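# Remove bike from floor rack and park it on kickstand

## Task

Get the bike free of the floor rack (the rack is loose, not anchored) and leave it standing on its own kickstand, upright and not fallen or leaning. At the end nothing else may be in contact with the bike: no wall, furniture, loose item or the rack itself. The robot must have released the bike and moved away from it, and the bike must stay in place without the robot supporting it.

## Robot and tools

Robot: the LinearBot, an omnidirectional base with a column about 1.75 m tall. A carriage rides 1.0 m up and down the column (lift_m) and holds two identical six-joint arms with two-finger grippers. Arm bases sit about 0.57 m + lift_m above the floor; carriage parts hang roughly 0.15 m lower. A hand reaches 0.78 m from its shoulder but only about 0.38 m below its arm base. The hand is about 0.16 m long, 0.1 m wide, 0.14 m with fingers open. Parked arm joints 1-6: 0, 0.05, 0.05, 1.45, 0, 0; parked, the robot is about 0.95 m wide and 0.7 m long.

Cameras: carriage_camera (fixed, forward, tilted about 20 degrees down), left_wrist_camera and right_wrist_camera (looking beyond the fingertips). Each is 896x504. A calibration (K, distortion D, T_world_to_cam mapping the base frame to the camera, pos_world) is given; real cameras may differ slightly, and wrist camera poses inherit joint reading errors.

Frames: base frame has its origin on the floor under the base centre, x forward, y left, z up. left_hand and right_hand are reported in it, as the midpoint between finger pads; quat_wxyz rotates base axes into hand axes (hand z along the fingers, fingers open along hand y; a hand pointing straight up with joints 1, 5, 6 at 0 reads (1, 0, 0, 0)). The odometry frame is the base frame at the start; base_odometry counts wheel turns only, so slip looks like motion. Heading is positive to the left, -3.142 to 3.142.

execute_actions: argument actions is a list with one action or none (empty list just reports state and pictures). An action may have base, joints or both; they start together. base holds exactly one relative offset from where the base last measured itself: translate_m (metres, forward +, -2 to 2), strafe_m (metres, left +, -2 to 2) or rotate_rad (radians, counter-clockwise +, -6.3 to 6.3). joints is a single dictionary keyed by joint name covering both arms and the lift, each value an absolute target: lift_m 0 to 1 m; for each of left_ and right_: joint1_rad -2.617 to 3.054 (yaw about vertical, 0 forward, + left), joint2_rad 0 to 3.141 (shoulder: 0 upper arm back and level, 1.57 vertical, 3.14 forward level), joint3_rad 0 to 3.141 (elbow, 0 folded, 3.14 straight), joint4_rad -1.57 to 1.57 (wrist pitch, + lifts fingertips), joint5_rad -1.57 to 1.57 (wrist yaw, + swings fingertips right, opposite to joint 1), joint6_rad -2.094 to 2.094 (roll along the fingers, + clockwise viewed from forearm), gripper_m 0 to 0.093 m (pad gap). Omitted joints may keep pushing toward earlier targets. An unknown key or out-of-range value rejects the whole call. cameras optionally lists carriage_camera, left_wrist_camera, right_wrist_camera or all; omitted/null/all gives every camera, [] none; the pictures line gives image order. If a result reports a stop, later calls in that same reply are skipped.

wait: seconds from 0 to 10; nothing new is commanded; returns state and pictures. zoom_image: camera plus region [x0, y0, x1, y1] in pixels of that camera's latest full image, top-left origin, at most 504 by 504. finished_scene: scene = current scene number; irreversible, reports success; the goal must already hold. Replying with no tool call ends everything.

Result lines: base_status/joint_status give how each commanded motion ended. done for the base means the wheels turned the commanded amount, slip included; tiny moves can say done yet fall short. off_target: stopped away from target, maybe still pushing. contact_stop or time_out: old target dropped, holding in place. "joint command not followed" (with a cause line) means an arm's targets were withheld by a self-collision check (arm near itself or the other arm); gripper commands still run; such targets may be retried each action until valid. To untangle, move only the withheld arm clear first, then the other in a later call. on_its_own lists uncommanded behaviour; held at is the held target, not the position. ARM HIT means an arm struck the robot hard. A holding gripper usually reads off_target. motor_effort is percent of maximum, + toward higher values, bracket = peak in last action; readings carry fixed bias (a few points plus up to half the value) and noise. Lift effort falling as the lift descends means a hand or load is resting on something. drive_wheels at rest clearly above its free-move value means the base is still pressing. Joint torques have per-arm offsets, scale and noise and are non-zero in free air.

Cautions: the base stops on wheel overload or an arm pushed several degrees, but not during turns and usually not when arm joints are also commanded; it may roll up to 0.3 m after an arm contact. Arms and grippers have no contact stop and snap to targets once freed. After a blocked drive, back off about 0.2 m (or reverse the turn), repeat if still pressed. Do not back into a table edge under the column. Hand readings drift at long reach; 1 kg sinks a level hand 10-17 cm; grip force is about 45-60 N per pad. Nothing reports a lean; watch pictures. Tipping risk grows with a high carriage, stretched arms, loads, pulling, or abrupt drive stops; about 1.5 kg per hand with both arms forward can topple it. Never let the arms collide or press together. Outstretched arms heat fast: MOTOR HOT from 75 °C, a 10 s arm stop at 90 °C, and at 100 °C the arm goes limp and drops; after a heat stop, resend targets marked limit_stop_at_motor_heat. The robot keeps its last command while you think. Avoid drops, slips, slams and hard shoves of the bike or rack.

Each tool is called after "Request:" as name(argument=value, ...) on one line, values as JSON.

## Session

Request:
execute_actions(actions=[])

Scene clock: 0.00 s.
Joint torques (N m, as the arm reports them, + toward a larger angle): no reading
base_odometry: x=+0.000 y=+0.000 heading=+0.000 (m, m, rad; odometry frame)
base_status: not commanded
joint_positions: lift_m=+0.300 left_joint1_rad=-0.007 left_joint2_rad=+0.055 left_joint3_rad=+0.059 left_joint4_rad=+1.495 left_joint5_rad=-0.001 left_joint6_rad=-0.047 left_gripper_m=+0.094 right_joint1_rad=-0.004 right_joint2_rad=+0.033 right_joint3_rad=+0.049 right_joint4_rad=+1.476 right_joint5_rad=+0.039 right_joint6_rad=+0.003 right_gripper_m=+0.094
joint_status: not commanded
motor_effort: lift_m=+16 drive_wheels=+0 (%)
left_hand: x=+0.2801 y=+0.3370 z=+1.3114 quat_wxyz=(+0.999, -0.001, +0.036, -0.027) (m; base frame)
right_hand: x=+0.2806 y=-0.3438 z=+1.3084 quat_wxyz=(+0.999, +0.020, +0.039, -0.001) (m; base frame)
pictures: carriage_camera, left_wrist_camera, right_wrist_camera
Images, in order (width x height): carriage_camera 896x504, left_wrist_camera 896x504, right_wrist_camera 896x504.

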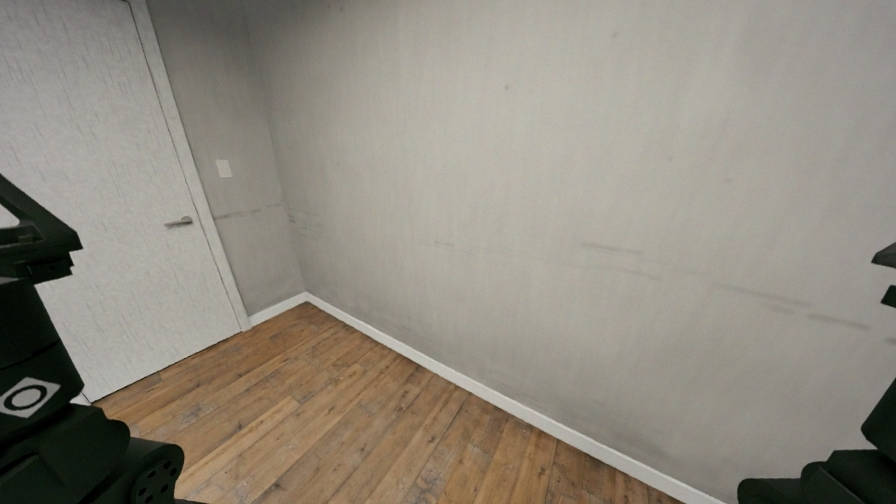

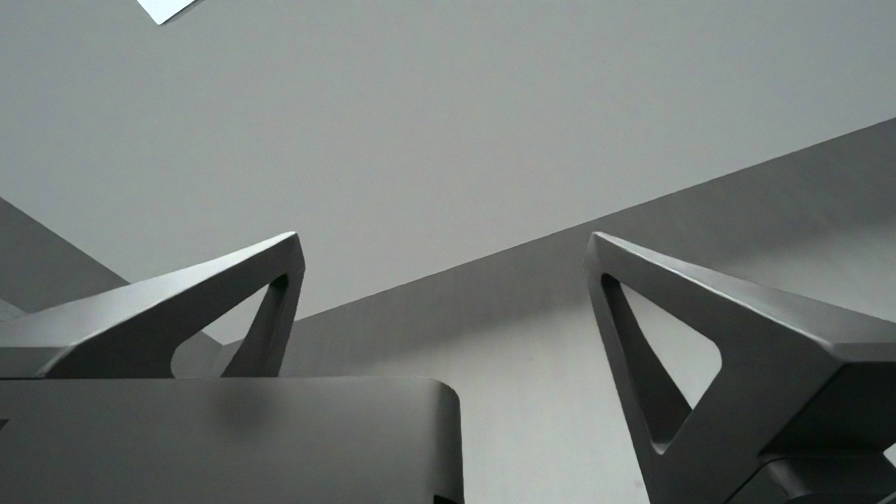

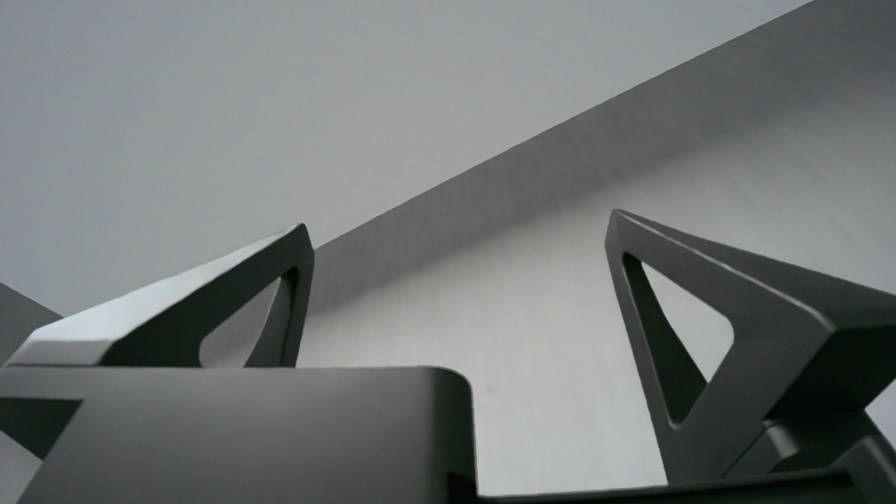

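Request:
execute_actions(actions=[{"base":{"rotate_rad":-2.0}}], cameras=["carriage_camera"])

Request:
execute_actions(actions=[{"base":{"rotate_rad":-2.0}}], cameras=["carriage_camera"])

Scene clock: 6.20 s.
Joint torques (N m, as the arm reports them, + toward a larger angle): left_arm=[ 0.08  4.27  5.81 -0.19 -0.05  0.02] | right_arm=[ 0.11  3.93  5.98 -0.19 -0.11  0.06]
base_odometry: x=+0.000 y=+0.000 heading=-2.000 (m, m, rad; odometry frame)
base_status: done
joint_positions: lift_m=+0.300 left_joint1_rad=-0.007 left_joint2_rad=+0.055 left_joint3_rad=+0.059 left_joint4_rad=+1.493 left_joint5_rad=-0.001 left_joint6_rad=-0.047 left_gripper_m=+0.094 right_joint1_rad=-0.004 right_joint2_rad=+0.033 right_joint3_rad=+0.049 right_joint4_rad=+1.476 right_joint5_rad=+0.039 right_joint6_rad=+0.003 right_gripper_m=+0.094
joint_status: not commanded
motor_effort: lift_m=+16(16) drive_wheels=+2(6) (%)
left_hand: x=+0.2805 y=+0.3370 z=+1.3114 quat_wxyz=(+0.999, -0.001, +0.037, -0.027) (m; base frame)
right_hand: x=+0.2807 y=-0.3438 z=+1.3084 quat_wxyz=(+0.999, +0.020, +0.039, -0.001) (m; base frame)
pictures: carriage_camera
Images, in order (width x height): carriage_camera 896x504.

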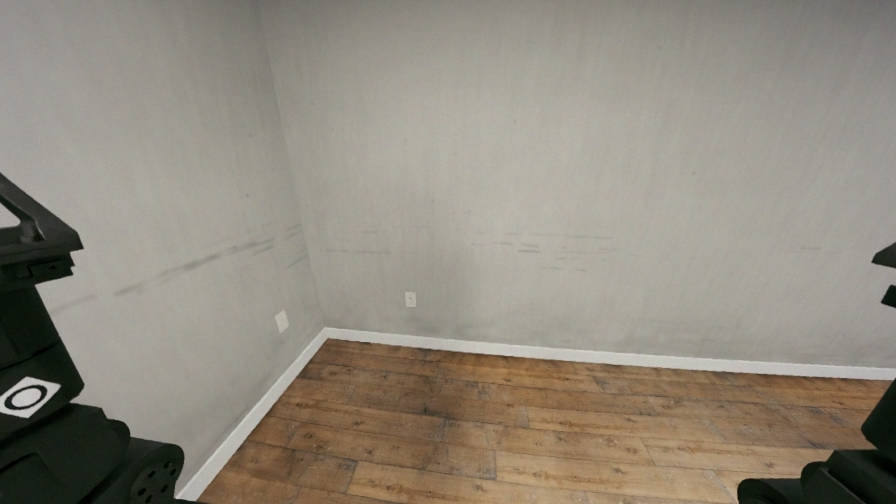

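Scene clock: 9.67 s.
Joint torques (N m, as the arm reports them, + toward a larger angle): left_arm=[ 0.12  4.27  5.91 -0.17 -0.05  0.02] | right_arm=[ 0.12  3.9   5.87 -0.16 -0.11  0.05]
base_odometry: x=+0.000 y=+0.000 heading=+2.284 (m, m, rad; odometry frame)
base_status: done
joint_positions: lift_m=+0.300 left_joint1_rad=-0.007 left_joint2_rad=+0.055 left_joint3_rad=+0.059 left_joint4_rad=+1.492 left_joint5_rad=-0.001 left_joint6_rad=-0.047 left_gripper_m=+0.094 right_joint1_rad=-0.004 right_joint2_rad=+0.033 right_joint3_rad=+0.049 right_joint4_rad=+1.476 right_joint5_rad=+0.039 right_joint6_rad=+0.003 right_gripper_m=+0.094
joint_status: not commanded
motor_effort: lift_m=+15(17) drive_wheels=+3(10) (%)
left_hand: x=+0.2807 y=+0.3370 z=+1.3113 quat_wxyz=(+0.999, -0.001, +0.037, -0.027) (m; base frame)
right_hand: x=+0.2807 y=-0.3438 z=+1.3084 quat_wxyz=(+0.999, +0.020, +0.039, -0.001) (m; base frame)
pictures: carriage_camera
Images, in order (width x height): carriage_camera 896x504.

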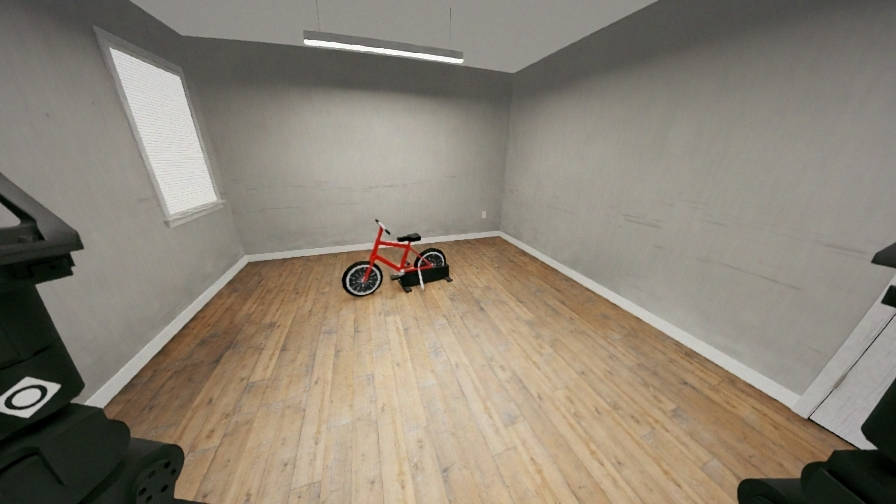

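Request:
execute_actions(actions=[{"base":{"rotate_rad":0.2},"joints":{"lift_m":0.1}}], cameras=[])

Request:
execute_actions(actions=[{"base":{"translate_m":1.3}}], cameras=["carriage_camera"])

Request:
zoom_image(camera="carriage_camera", region=[280,150,620,400])

Scene clock: 15.57 s.
Joint torques (N m, as the arm reports them, + toward a larger angle): left_arm=[ 0.09  4.23  5.87 -0.16 -0.05  0.02] | right_arm=[ 0.12  3.95  5.91 -0.16 -0.11  0.06]
base_odometry: x=+0.000 y=+0.000 heading=+2.483 (m, m, rad; odometry frame)
base_status: done
joint_positions: lift_m=+0.100 left_joint1_rad=-0.007 left_joint2_rad=+0.055 left_joint3_rad=+0.059 left_joint4_rad=+1.493 left_joint5_rad=-0.001 left_joint6_rad=-0.047 left_gripper_m=+0.094 right_joint1_rad=-0.004 right_joint2_rad=+0.033 right_joint3_rad=+0.049 right_joint4_rad=+1.475 right_joint5_rad=+0.039 right_joint6_rad=+0.003 right_gripper_m=+0.094
joint_status: all done
motor_effort: lift_m=+13(13) drive_wheels=-3(3) (%)
left_hand: x=+0.2804 y=+0.3370 z=+1.1116 quat_wxyz=(+0.999, -0.001, +0.037, -0.027) (m; base frame)
right_hand: x=+0.2808 y=-0.3438 z=+1.1086 quat_wxyz=(+0.999, +0.020, +0.040, -0.001) (m; base frame)
pictures: none
No camera images: the call's "cameras" was empty. Leave "cameras" out to get every camera's image.

Scene clock: 20.53 s.
Joint torques (N m, as the arm reports them, + toward a larger angle): left_arm=[ 0.11  4.28  5.86 -0.15 -0.05  0.02] | right_arm=[ 0.09  3.89  5.92 -0.16 -0.11  0.06]
base_odometry: x=-1.027 y=+0.796 heading=+2.483 (m, m, rad; odometry frame)
base_status: done
joint_positions: lift_m=+0.100 left_joint1_rad=-0.007 left_joint2_rad=+0.055 left_joint3_rad=+0.059 left_joint4_rad=+1.494 left_joint5_rad=-0.001 left_joint6_rad=-0.047 left_gripper_m=+0.094 right_joint1_rad=-0.004 right_joint2_rad=+0.033 right_joint3_rad=+0.049 right_joint4_rad=+1.476 right_joint5_rad=+0.039 right_joint6_rad=+0.003 right_gripper_m=+0.094
joint_status: not commanded
motor_effort: lift_m=+12(15) drive_wheels=-3(9) (%)
left_hand: x=+0.2804 y=+0.3370 z=+1.1116 quat_wxyz=(+0.999, -0.001, +0.037, -0.027) (m; base frame)
right_hand: x=+0.2807 y=-0.3438 z=+1.1087 quat_wxyz=(+0.999, +0.020, +0.039, -0.001) (m; base frame)
pictures: carriage_camera
camera_calibration (this result's frames):
carriage_camera: T_world_to_cam=[[0.0541726, -0.998366, 0.0181988, -0.0314091], [-0.36568, -0.0367951, -0.930013, 1.08037], [0.929163, 0.0437263, -0.367076, 0.23897], [0, 0, 0, 1]] pos_world=[0.174729, -0.00205481, 1.09305]
Images, in order (width x height): carriage_camera 896x504.

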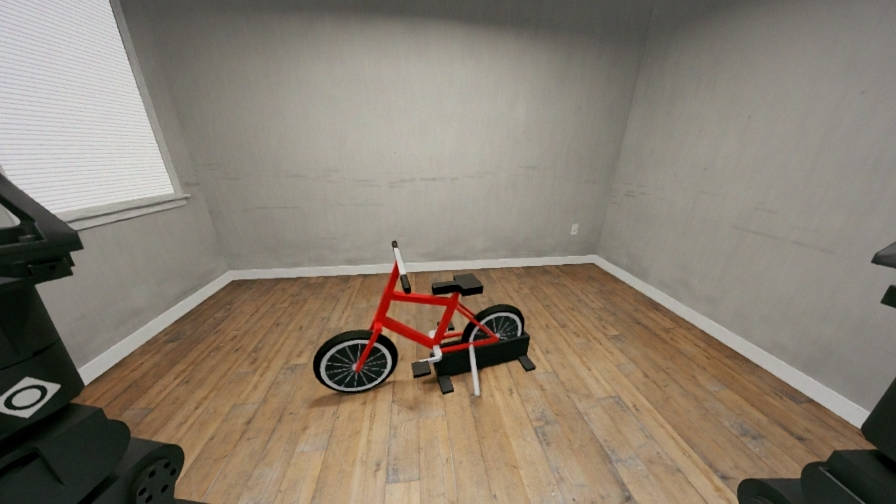

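Region (280, 150, 620, 400) of carriage_camera's 896x504 image, scaled by 1.482, with more detail than that image has; it fills the top 371 rows of this view, and the rest is white.

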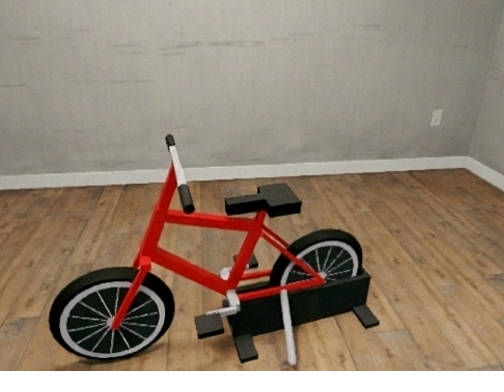

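Request:
execute_actions(actions=[{"base":{"rotate_rad":0.4},"joints":{"lift_m":0.0}}], cameras=[])

Request:
execute_actions(actions=[{"base":{"strafe_m":-0.3}}], cameras=["carriage_camera"])

Request:
zoom_image(camera="carriage_camera", region=[250,180,650,450])

Scene clock: 35.23 s.
Joint torques (N m, as the arm reports them, + toward a larger angle): left_arm=[ 0.13  4.26  5.85 -0.16 -0.04  0.01] | right_arm=[ 0.12  3.89  5.91 -0.17 -0.1   0.06]
base_odometry: x=-1.027 y=+0.796 heading=+2.882 (m, m, rad; odometry frame)
base_status: done
joint_positions: lift_m=+0.000 left_joint1_rad=-0.007 left_joint2_rad=+0.055 left_joint3_rad=+0.059 left_joint4_rad=+1.493 left_joint5_rad=-0.001 left_joint6_rad=-0.047 left_gripper_m=+0.094 right_joint1_rad=-0.004 right_joint2_rad=+0.033 right_joint3_rad=+0.049 right_joint4_rad=+1.476 right_joint5_rad=+0.039 right_joint6_rad=+0.003 right_gripper_m=+0.094
joint_status: all done
motor_effort: lift_m=+12(12) drive_wheels=+3(3) (%)
left_hand: x=+0.2805 y=+0.3370 z=+1.0117 quat_wxyz=(+0.999, -0.001, +0.037, -0.027) (m; base frame)
right_hand: x=+0.2806 y=-0.3438 z=+1.0088 quat_wxyz=(+0.999, +0.020, +0.039, -0.001) (m; base frame)
pictures: none
No camera images: the call's "cameras" was empty. Leave "cameras" out to get every camera's image.

Scene clock: 37.70 s.
Joint torques (N m, as the arm reports them, + toward a larger angle): left_arm=[ 0.09  4.21  5.86 -0.15 -0.05  0.02] | right_arm=[ 0.09  3.93  5.92 -0.17 -0.11  0.06]
base_odometry: x=-0.951 y=+1.086 heading=+2.883 (m, m, rad; odometry frame)
base_status: done
joint_positions: lift_m=+0.000 left_joint1_rad=-0.007 left_joint2_rad=+0.055 left_joint3_rad=+0.059 left_joint4_rad=+1.493 left_joint5_rad=-0.001 left_joint6_rad=-0.047 left_gripper_m=+0.094 right_joint1_rad=-0.004 right_joint2_rad=+0.033 right_joint3_rad=+0.049 right_joint4_rad=+1.476 right_joint5_rad=+0.039 right_joint6_rad=+0.003 right_gripper_m=+0.094
joint_status: not commanded
motor_effort: lift_m=+12(13) drive_wheels=-4(8) (%)
left_hand: x=+0.2805 y=+0.3370 z=+1.0117 quat_wxyz=(+0.999, -0.001, +0.037, -0.027) (m; base frame)
right_hand: x=+0.2806 y=-0.3438 z=+1.0088 quat_wxyz=(+0.999, +0.020, +0.039, -0.001) (m; base frame)
pictures: carriage_camera
camera_calibration (this result's frames):
carriage_camera: T_world_to_cam=[[0.0541726, -0.998366, 0.0181988, -0.0295914], [-0.36568, -0.0367951, -0.930013, 0.987475], [0.929163, 0.0437263, -0.367076, 0.202305], [0, 0, 0, 1]] pos_world=[0.174729, -0.00205481, 0.993165]
Images, in order (width x height): carriage_camera 896x504.

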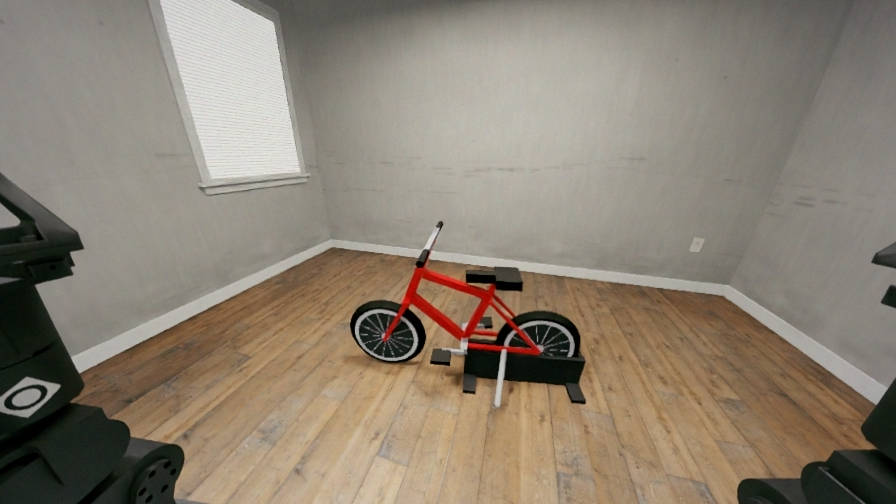

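Region (250, 180, 650, 450) of carriage_camera's 896x504 image, scaled by 1.260, with more detail than that image has; it fills the top 340 rows of this view, and the rest is white.

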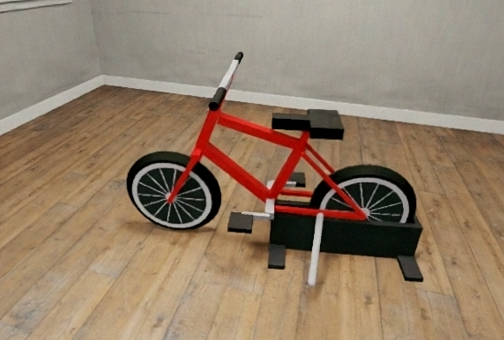

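Request:
execute_actions(actions=[{"base":{"strafe_m":0.26},"joints":{"lift_m":0.15,"right_joint2_rad":2.2,"right_joint3_rad":1.3,"right_joint4_rad":-0.5,"right_joint5_rad":0,"right_joint6_rad":1.57}}], cameras=["carriage_camera"])

Scene clock: 55.53 s.
Joint torques (N m, as the arm reports them, + toward a larger angle): left_arm=[ 0.15  4.25  5.84 -0.17 -0.04  0.01] | right_arm=[  0.02 -10.83   5.75   0.62  -0.09   0.15]
base_odometry: x=-1.017 y=+0.835 heading=+2.884 (m, m, rad; odometry frame)
base_status: done
joint_positions: lift_m=+0.150 left_joint1_rad=-0.007 left_joint2_rad=+0.055 left_joint3_rad=+0.059 left_joint4_rad=+1.493 left_joint5_rad=-0.001 left_joint6_rad=-0.047 left_gripper_m=+0.094 right_joint1_rad=-0.004 right_joint2_rad=+2.192 right_joint3_rad=+1.299 right_joint4_rad=-0.492 right_joint5_rad=+0.006 right_joint6_rad=+1.563 right_gripper_m=+0.094
joint_status: all done
motor_effort: lift_m=+16(22) drive_wheels=-3(10) (%)
left_hand: x=+0.2804 y=+0.3370 z=+1.1611 quat_wxyz=(+0.999, -0.001, +0.037, -0.027) (m; base frame)
right_hand: x=+0.6806 y=-0.3398 z=+0.6603 quat_wxyz=(+0.068, +0.703, +0.705, +0.063) (m; base frame)
pictures: carriage_camera
camera_calibration (this result's frames):
carriage_camera: T_world_to_cam=[[0.0541726, -0.998366, 0.0181988, -0.0323099], [-0.36568, -0.0367951, -0.930013, 1.1264], [0.929163, 0.0437263, -0.367076, 0.257138], [0, 0, 0, 1]] pos_world=[0.174729, -0.00205481, 1.14254]
Images, in order (width x height): carriage_camera 896x504.

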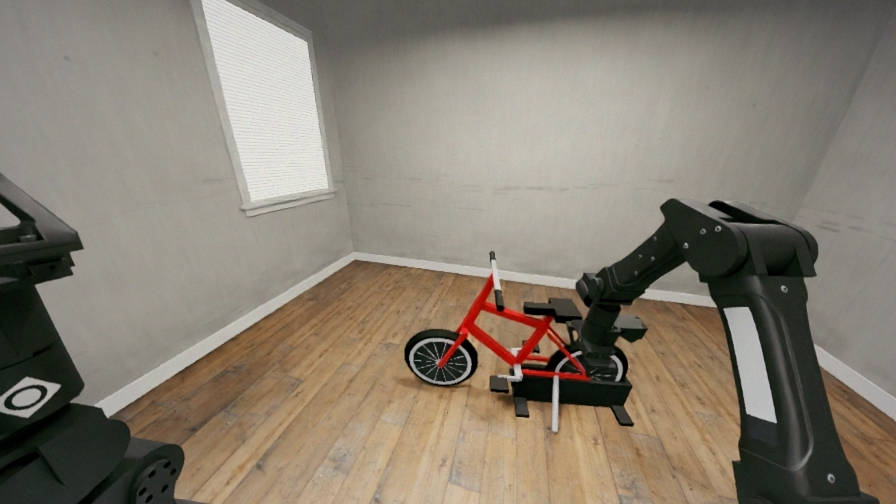

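Request:
execute_actions(actions=[{"base":{"strafe_m":0.09}}], cameras=[])

Request:
execute_actions(actions=[{"base":{"translate_m":0.39}}])

Scene clock: 64.23 s.
Joint torques (N m, as the arm reports them, + toward a larger angle): left_arm=[ 0.08  4.24  5.94 -0.16 -0.04  0.01] | right_arm=[  0.08 -10.79   5.75   0.63  -0.08   0.14]
base_odometry: x=-1.040 y=+0.748 heading=+2.884 (m, m, rad; odometry frame)
base_status: done
joint_positions: lift_m=+0.150 left_joint1_rad=-0.007 left_joint2_rad=+0.055 left_joint3_rad=+0.059 left_joint4_rad=+1.494 left_joint5_rad=-0.001 left_joint6_rad=-0.047 left_gripper_m=+0.094 right_joint1_rad=-0.003 right_joint2_rad=+2.192 right_joint3_rad=+1.299 right_joint4_rad=-0.492 right_joint5_rad=+0.006 right_joint6_rad=+1.563 right_gripper_m=+0.094
joint_status: not commanded
motor_effort: lift_m=+17(16) drive_wheels=-3(11) (%)
left_hand: x=+0.2804 y=+0.3370 z=+1.1611 quat_wxyz=(+0.999, -0.001, +0.037, -0.027) (m; base frame)
right_hand: x=+0.6806 y=-0.3393 z=+0.6603 quat_wxyz=(+0.068, +0.702, +0.706, +0.063) (m; base frame)
pictures: none
No camera images: the call's "cameras" was empty. Leave "cameras" out to get every camera's image.

Scene clock: 67.00 s.
Joint torques (N m, as the arm reports them, + toward a larger angle): left_arm=[ 0.12  4.25  5.91 -0.16 -0.05  0.03] | right_arm=[  0.03 -10.87   5.77   0.64  -0.08   0.14]
base_odometry: x=-1.417 y=+0.847 heading=+2.885 (m, m, rad; odometry frame)
base_status: done
joint_positions: lift_m=+0.150 left_joint1_rad=-0.007 left_joint2_rad=+0.055 left_joint3_rad=+0.059 left_joint4_rad=+1.494 left_joint5_rad=-0.001 left_joint6_rad=-0.047 left_gripper_m=+0.094 right_joint1_rad=-0.003 right_joint2_rad=+2.192 right_joint3_rad=+1.299 right_joint4_rad=-0.492 right_joint5_rad=+0.006 right_joint6_rad=+1.563 right_gripper_m=+0.094
joint_status: not commanded
motor_effort: lift_m=+15(16) drive_wheels=-3(4) (%)
left_hand: x=+0.2804 y=+0.3370 z=+1.1611 quat_wxyz=(+0.999, -0.001, +0.037, -0.027) (m; base frame)
right_hand: x=+0.6805 y=-0.3393 z=+0.6603 quat_wxyz=(+0.068, +0.703, +0.706, +0.063) (m; base frame)
pictures: carriage_camera, left_wrist_camera, right_wrist_camera
camera_calibration (this result's frames):
carriage_camera: T_world_to_cam=[[0.0541726, -0.998366, 0.0181988, -0.0323099], [-0.36568, -0.0367951, -0.930013, 1.1264], [0.929163, 0.0437263, -0.367076, 0.257138], [0, 0, 0, 1]] pos_world=[0.174729, -0.00205481, 1.14254]
left_wrist_camera: T_world_to_cam=[[-0.0877707, -0.995949, -0.0195533, 0.382266], [0.756447, -0.0538666, -0.651833, 0.568656], [0.648139, -0.0720029, 0.75811, -0.909916], [0, 0, 0, 1]] pos_world=[0.193146, 0.345833, 1.06796]
right_wrist_camera: T_world_to_cam=[[-0.984971, 0.0364242, -0.168837, 0.794582], [-0.0742907, 0.793127, 0.604508, -0.0803618], [0.155928, 0.607966, -0.778501, 0.739835], [0, 0, 0, 1]] pos_world=[0.661309, -0.414999, 0.758696]
Images, in order (width x height): carriage_camera 896x504, left_wrist_camera 896x504, right_wrist_camera 896x504.

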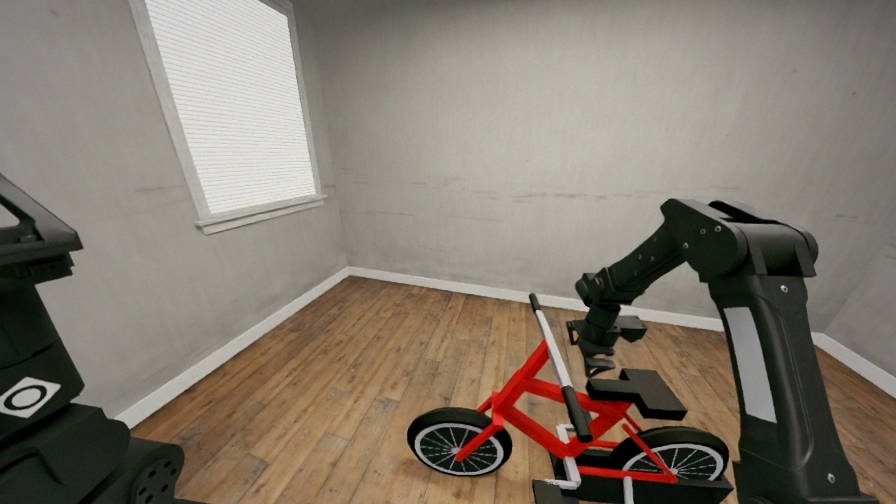

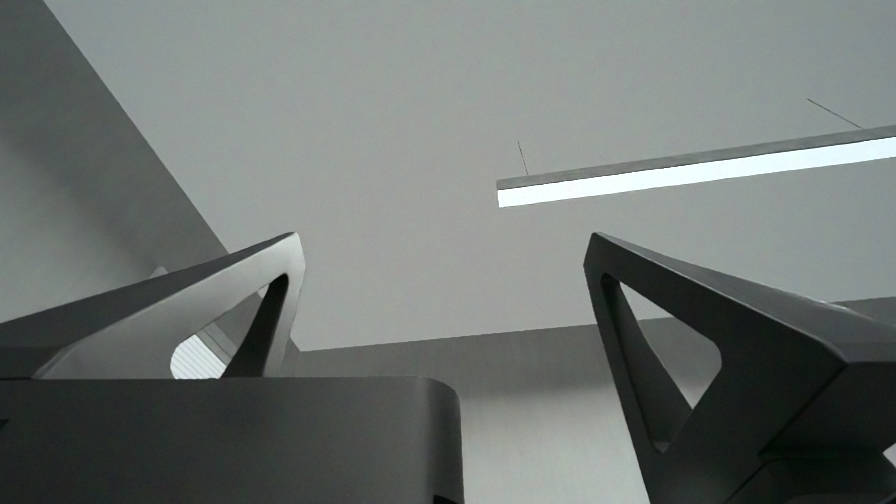

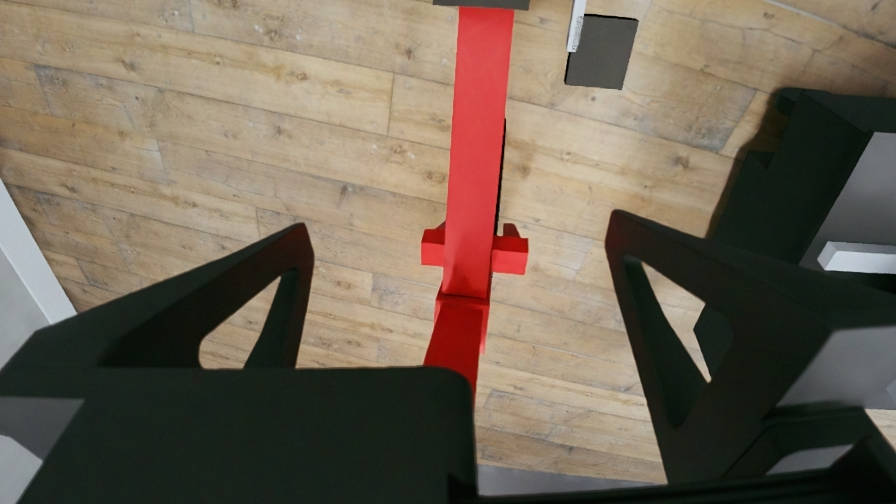

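Tube is centred between the fingers. Lower.

Request:
execute_actions(actions=[{"joints":{"lift_m":0.03}}])

Scene clock: 69.63 s.
Joint torques (N m, as the arm reports them, + toward a larger angle): left_arm=[ 0.1   4.24  5.84 -0.17 -0.03  0.01] | right_arm=[  0.04 -10.98   5.71   0.63  -0.07   0.14]
base_odometry: x=-1.417 y=+0.847 heading=+2.885 (m, m, rad; odometry frame)
base_status: not commanded
joint_positions: lift_m=+0.030 left_joint1_rad=-0.007 left_joint2_rad=+0.055 left_joint3_rad=+0.059 left_joint4_rad=+1.494 left_joint5_rad=-0.001 left_joint6_rad=-0.047 left_gripper_m=+0.094 right_joint1_rad=-0.003 right_joint2_rad=+2.193 right_joint3_rad=+1.299 right_joint4_rad=-0.494 right_joint5_rad=+0.006 right_joint6_rad=+1.563 right_gripper_m=+0.094
joint_status: all done
motor_effort: lift_m=+14(14) drive_wheels=-3(4) (%)
left_hand: x=+0.2803 y=+0.3370 z=+1.0416 quat_wxyz=(+0.999, -0.001, +0.036, -0.027) (m; base frame)
right_hand: x=+0.6799 y=-0.3393 z=+0.5401 quat_wxyz=(+0.067, +0.703, +0.706, +0.062) (m; base frame)
pictures: carriage_camera, left_wrist_camera, right_wrist_camera
camera_calibration (this result's frames):
carriage_camera: T_world_to_cam=[[0.0541726, -0.998366, 0.0181988, -0.0301344], [-0.36568, -0.0367951, -0.930013, 1.01523], [0.929163, 0.0437263, -0.367076, 0.213258], [0, 0, 0, 1]] pos_world=[0.174729, -0.00205481, 1.023]
left_wrist_camera: T_world_to_cam=[[-0.0877632, -0.995949, -0.0195839, 0.379951], [0.756695, -0.0538685, -0.651544, 0.490442], [0.64785, -0.0720007, 0.758358, -0.819414], [0, 0, 0, 1]] pos_world=[0.193088, 0.345833, 0.948394]
right_wrist_camera: T_world_to_cam=[[-0.985481, 0.0364257, -0.16583, 0.772374], [-0.0724455, 0.793122, 0.604739, -0.00911995], [0.153551, 0.607973, -0.778968, 0.648215], [0, 0, 0, 1]] pos_world=[0.660965, -0.414998, 0.638537]
Images, in order (width x height): carriage_camera 896x504, left_wrist_camera 896x504, right_wrist_camera 896x504.

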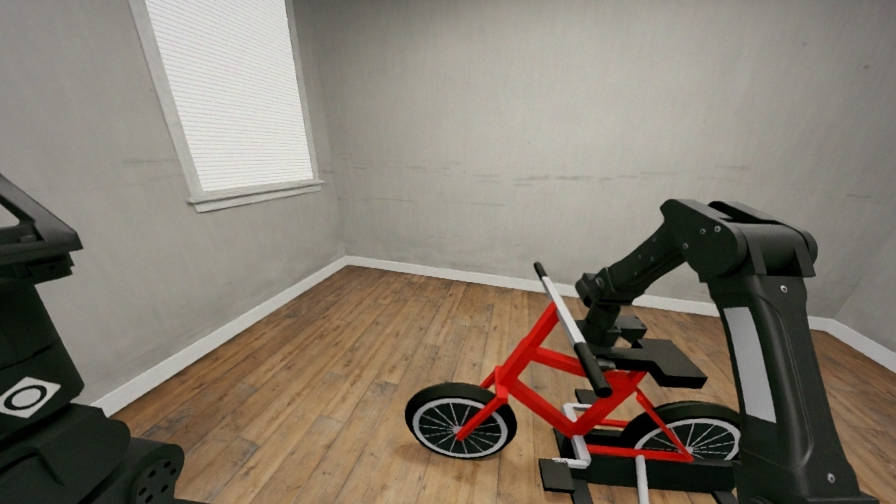

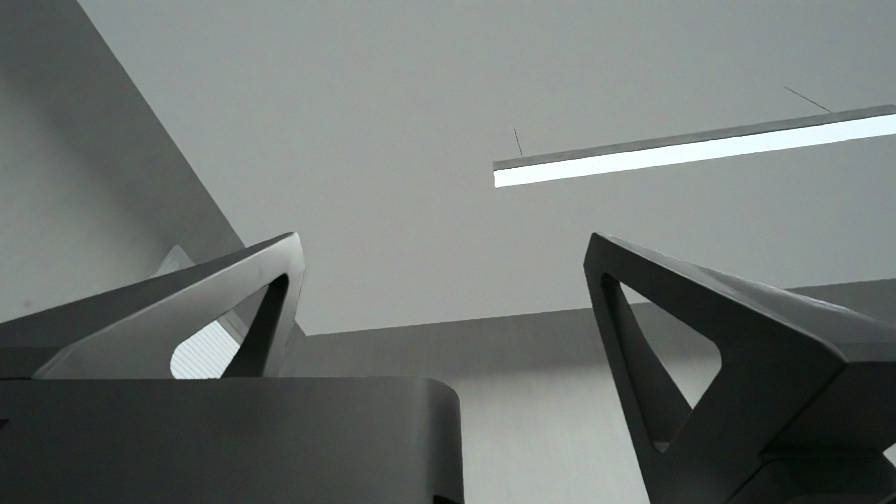

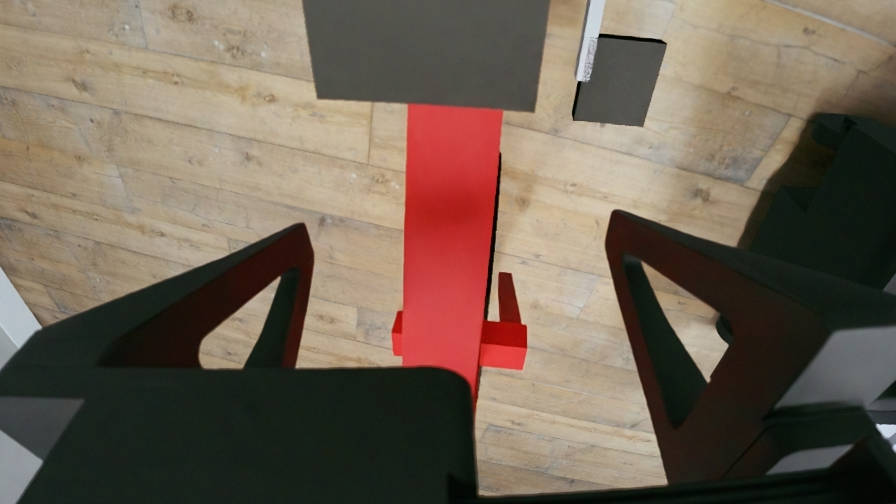

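Request:
execute_actions(actions=[{"joints":{"lift_m":0.0,"right_joint2_rad":2.27}}], cameras=["right_wrist_camera"])

Request:
execute_actions(actions=[{"joints":{"right_gripper_m":0.0}}], cameras=["right_wrist_camera","carriage_camera"])

Scene clock: 74.60 s.
Joint torques (N m, as the arm reports them, + toward a larger angle): left_arm=[ 0.1   4.26  5.97 -0.16 -0.06  0.02] | right_arm=[ -0.06 -11.44   5.36   0.49  -0.14   0.14]
base_odometry: x=-1.417 y=+0.847 heading=+2.885 (m, m, rad; odometry frame)
base_status: not commanded
joint_positions: lift_m=+0.000 left_joint1_rad=-0.007 left_joint2_rad=+0.055 left_joint3_rad=+0.059 left_joint4_rad=+1.494 left_joint5_rad=-0.001 left_joint6_rad=-0.047 left_gripper_m=+0.094 right_joint1_rad=-0.002 right_joint2_rad=+2.268 right_joint3_rad=+1.299 right_joint4_rad=-0.495 right_joint5_rad=+0.014 right_joint6_rad=+1.563 right_gripper_m=+0.094
joint_status: all done
motor_effort: lift_m=+13(14) drive_wheels=+3(3) (%)
left_hand: x=+0.2803 y=+0.3370 z=+1.0117 quat_wxyz=(+0.999, -0.001, +0.036, -0.027) (m; base frame)
right_hand: x=+0.6649 y=-0.3403 z=+0.4809 quat_wxyz=(+0.043, +0.704, +0.708, +0.032) (m; base frame)
pictures: right_wrist_camera
camera_calibration (this result's frames):
right_wrist_camera: T_world_to_cam=[[-0.995254, 0.0358136, -0.09048, 0.717867], [-0.0260868, 0.797583, 0.602645, -0.00196179], [0.0937482, 0.602145, -0.792863, 0.649473], [0, 0, 0, 1]] pos_world=[0.653522, -0.415222, 0.581078]
Images, in order (width x height): right_wrist_camera 896x504.

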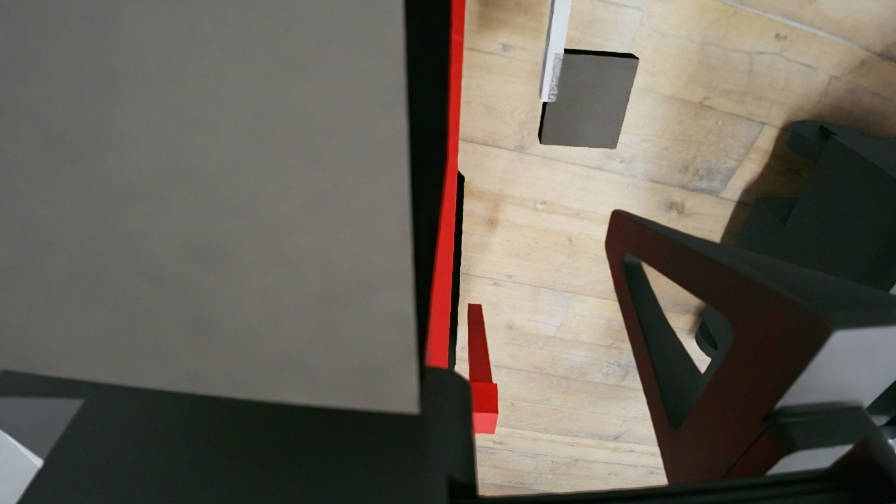

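Scene clock: 75.33 s.
Joint torques (N m, as the arm reports them, + toward a larger angle): left_arm=[ 0.14  4.29  5.87 -0.14 -0.05  0.01] | right_arm=[  0.02 -11.64   4.59   0.13  -0.12  -0.54]
base_odometry: x=-1.417 y=+0.847 heading=+2.885 (m, m, rad; odometry frame)
base_status: not commanded
joint_positions: lift_m=+0.000 left_joint1_rad=-0.007 left_joint2_rad=+0.055 left_joint3_rad=+0.059 left_joint4_rad=+1.494 left_joint5_rad=-0.001 left_joint6_rad=-0.047 left_gripper_m=+0.094 right_joint1_rad=-0.003 right_joint2_rad=+2.268 right_joint3_rad=+1.313 right_joint4_rad=-0.441 right_joint5_rad=+0.012 right_joint6_rad=+1.616 right_gripper_m=+0.032
joint_status: right_gripper_m off_target (ended at +0.032, target +0.000)
motor_effort: lift_m=+14(14) drive_wheels=-4(4) (%)
left_hand: x=+0.2804 y=+0.3370 z=+1.0117 quat_wxyz=(+0.999, -0.001, +0.037, -0.027) (m; base frame)
right_hand: x=+0.6840 y=-0.3403 z=+0.4860 quat_wxyz=(+0.065, +0.721, +0.687, +0.059) (m; base frame)
pictures: carriage_camera, right_wrist_camera
camera_calibration (this result's frames):
carriage_camera: T_world_to_cam=[[0.0541726, -0.998366, 0.0181988, -0.0295909], [-0.36568, -0.0367951, -0.930013, 0.987452], [0.929163, 0.0437263, -0.367076, 0.202296], [0, 0, 0, 1]] pos_world=[0.174729, -0.00205481, 0.99314]
right_wrist_camera: T_world_to_cam=[[-0.983329, 0.0890362, -0.158547, 0.7804], [-0.0262655, 0.793228, 0.608359, -0.00869784], [0.17993, 0.602381, -0.777665, 0.585453], [0, 0, 0, 1]] pos_world=[0.66182, -0.41525, 0.584308]
Images, in order (width x height): carriage_camera 896x504, right_wrist_camera 896x504.

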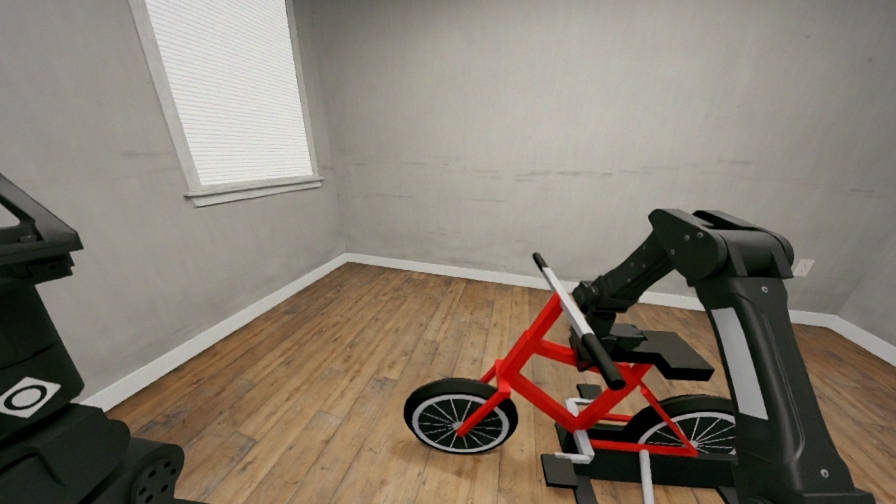

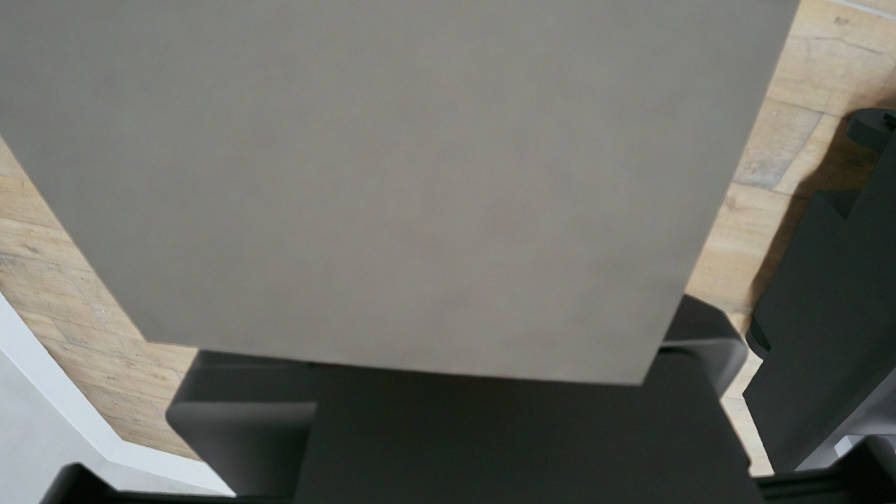

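Request:
execute_actions(actions=[{"base":{"translate_m":0.07},"joints":{"lift_m":0.03}}], cameras=["carriage_camera"])

Request:
execute_actions(actions=[{"base":{"strafe_m":0.15},"joints":{"lift_m":0.03}}], cameras=["carriage_camera"])

Scene clock: 80.43 s.
Joint torques (N m, as the arm reports them, + toward a larger angle): left_arm=[ 0.07  4.21  5.85 -0.16 -0.05  0.01] | right_arm=[  0.34 -14.79   5.89   0.67  -0.08  -0.52]
base_odometry: x=-1.485 y=+0.864 heading=+2.885 (m, m, rad; odometry frame)
base_status: done
joint_positions: lift_m=+0.029 left_joint1_rad=-0.007 left_joint2_rad=+0.055 left_joint3_rad=+0.059 left_joint4_rad=+1.494 left_joint5_rad=-0.001 left_joint6_rad=-0.047 left_gripper_m=+0.094 right_joint1_rad=-0.007 right_joint2_rad=+2.319 right_joint3_rad=+1.281 right_joint4_rad=-0.544 right_joint5_rad=+0.007 right_joint6_rad=+1.616 right_gripper_m=+0.029
joint_status: all done
motor_effort: lift_m=+19(21) drive_wheels=+3(7) (%)
left_hand: x=+0.2804 y=+0.3370 z=+1.0408 quat_wxyz=(+0.999, -0.001, +0.037, -0.027) (m; base frame)
right_hand: x=+0.6344 y=-0.3409 z=+0.4874 quat_wxyz=(-0.001, +0.725, +0.688, -0.006) (m; base frame)
pictures: carriage_camera
camera_calibration (this result's frames):
carriage_camera: T_world_to_cam=[[0.0541726, -0.998366, 0.0181988, -0.0301195], [-0.36568, -0.0367951, -0.930013, 1.01446], [0.929163, 0.0437263, -0.367076, 0.212958], [0, 0, 0, 1]] pos_world=[0.174729, -0.00205481, 1.02219]
Images, in order (width x height): carriage_camera 896x504.

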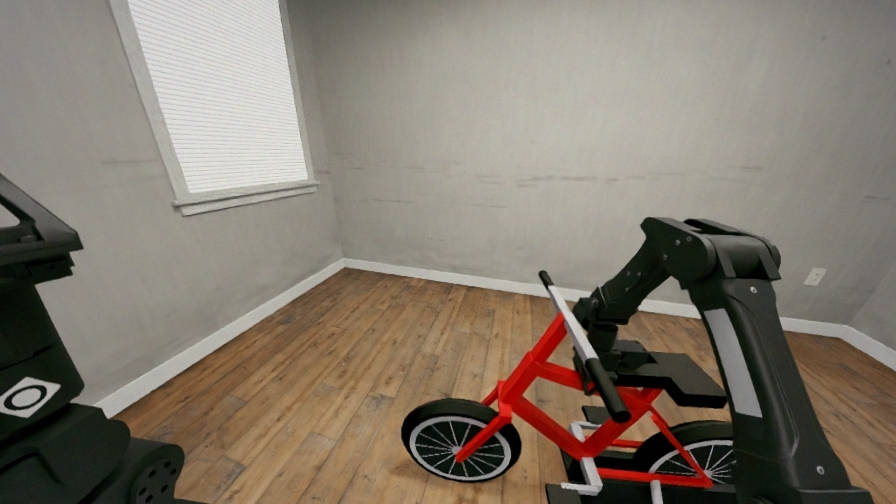

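Scene clock: 81.73 s.
Joint torques (N m, as the arm reports them, + toward a larger angle): left_arm=[ 0.11  4.25  5.85 -0.16 -0.04  0.02] | right_arm=[  1.59 -14.82   5.97   0.59  -0.67  -0.29]
base_odometry: x=-1.498 y=+0.819 heading=+2.884 (m, m, rad; odometry frame)
base_status: strafe_m contact_stop (by the wheels' count: +0.048 of +0.150)
joint_positions: lift_m=+0.030 left_joint1_rad=-0.007 left_joint2_rad=+0.055 left_joint3_rad=+0.059 left_joint4_rad=+1.494 left_joint5_rad=-0.002 left_joint6_rad=-0.047 left_gripper_m=+0.094 right_joint1_rad=-0.023 right_joint2_rad=+2.320 right_joint3_rad=+1.281 right_joint4_rad=-0.532 right_joint5_rad=+0.070 right_joint6_rad=+1.598 right_gripper_m=+0.029
joint_status: all done
motor_effort: lift_m=+21(20) drive_wheels=+1(16) (%)
left_hand: x=+0.2802 y=+0.3372 z=+1.0408 quat_wxyz=(+0.999, -0.002, +0.036, -0.027) (m; base frame)
right_hand: x=+0.6367 y=-0.3578 z=+0.4874 quat_wxyz=(+0.025, +0.724, +0.689, -0.025) (m; base frame)
pictures: carriage_camera
camera_calibration (this result's frames):
carriage_camera: T_world_to_cam=[[0.0541726, -0.998366, 0.0181988, -0.0301205], [-0.36568, -0.0367951, -0.930013, 1.01452], [0.929163, 0.0437263, -0.367076, 0.212978], [0, 0, 0, 1]] pos_world=[0.174729, -0.00205481, 1.02224]
Images, in order (width x height): carriage_camera 896x504.

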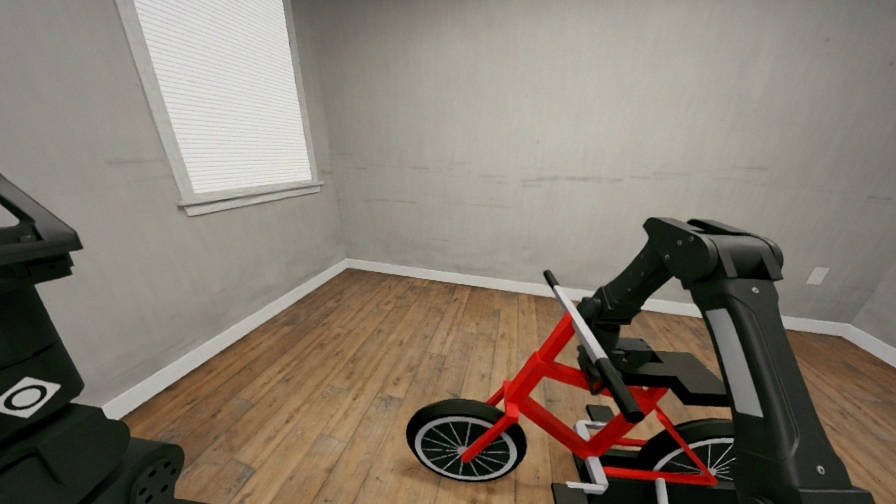

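Request:
execute_actions(actions=[{"base":{"strafe_m":0.12},"joints":{"lift_m":0.06}}], cameras=["carriage_camera","right_wrist_camera"])

Scene clock: 90.80 s.
Joint torques (N m, as the arm reports them, + toward a larger angle): left_arm=[ 0.07  4.23  5.87 -0.17 -0.02  0.03] | right_arm=[  0.64 -19.75   6.58  -0.23  -0.25  -0.42]
base_odometry: x=-1.528 y=+0.703 heading=+2.884 (m, m, rad; odometry frame)
base_status: done
joint_positions: lift_m=+0.059 left_joint1_rad=-0.007 left_joint2_rad=+0.055 left_joint3_rad=+0.059 left_joint4_rad=+1.494 left_joint5_rad=-0.002 left_joint6_rad=-0.047 left_gripper_m=+0.094 right_joint1_rad=-0.011 right_joint2_rad=+2.388 right_joint3_rad=+1.266 right_joint4_rad=-0.439 right_joint5_rad=+0.026 right_joint6_rad=+1.607 right_gripper_m=+0.029
joint_status: all done
motor_effort: lift_m=+22(25) drive_wheels=+0(13) (%)
left_hand: x=+0.2803 y=+0.3372 z=+1.0705 quat_wxyz=(+0.999, -0.002, +0.036, -0.027) (m; base frame)
right_hand: x=+0.6361 y=-0.3456 z=+0.4898 quat_wxyz=(+0.013, +0.724, +0.690, -0.006) (m; base frame)
pictures: carriage_camera, right_wrist_camera
camera_calibration (this result's frames):
carriage_camera: T_world_to_cam=[[0.0541726, -0.998366, 0.0181988, -0.0306607], [-0.36568, -0.0367951, -0.930013, 1.04212], [0.929163, 0.0437263, -0.367076, 0.223873], [0, 0, 0, 1]] pos_world=[0.174729, -0.00205481, 1.05192]
right_wrist_camera: T_world_to_cam=[[-0.996027, 0.0889038, 0.00506373, 0.662266], [0.0745717, 0.801678, 0.593087, -0.0617625], [0.0486682, 0.591108, -0.805123, 0.693303], [0, 0, 0, 1]] pos_world=[0.630499, -0.419182, 0.591471]
Images, in order (width x height): carriage_camera 896x504, right_wrist_camera 896x504.

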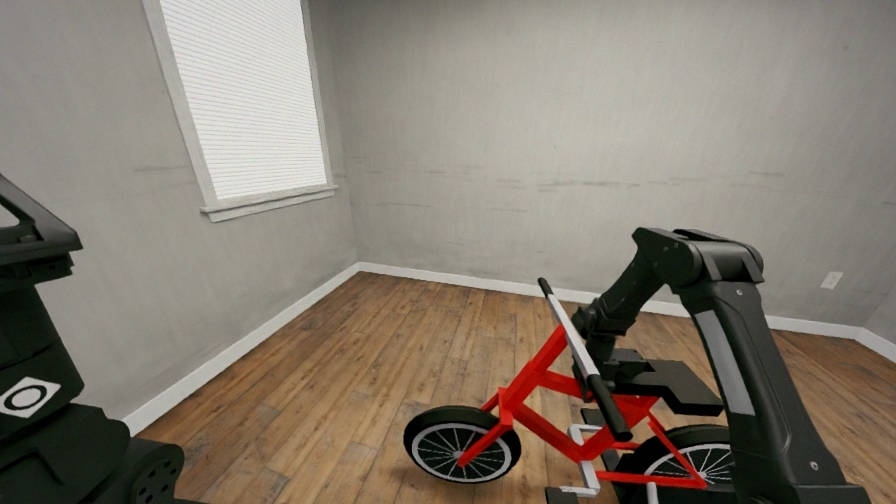

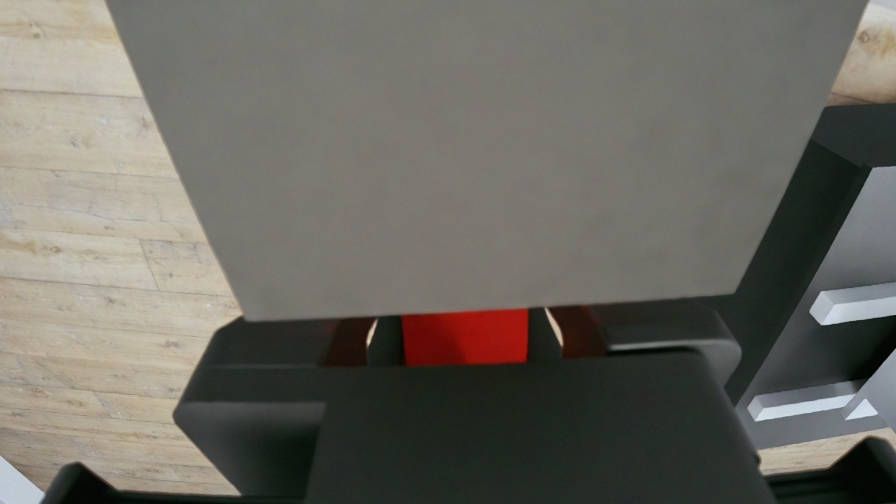

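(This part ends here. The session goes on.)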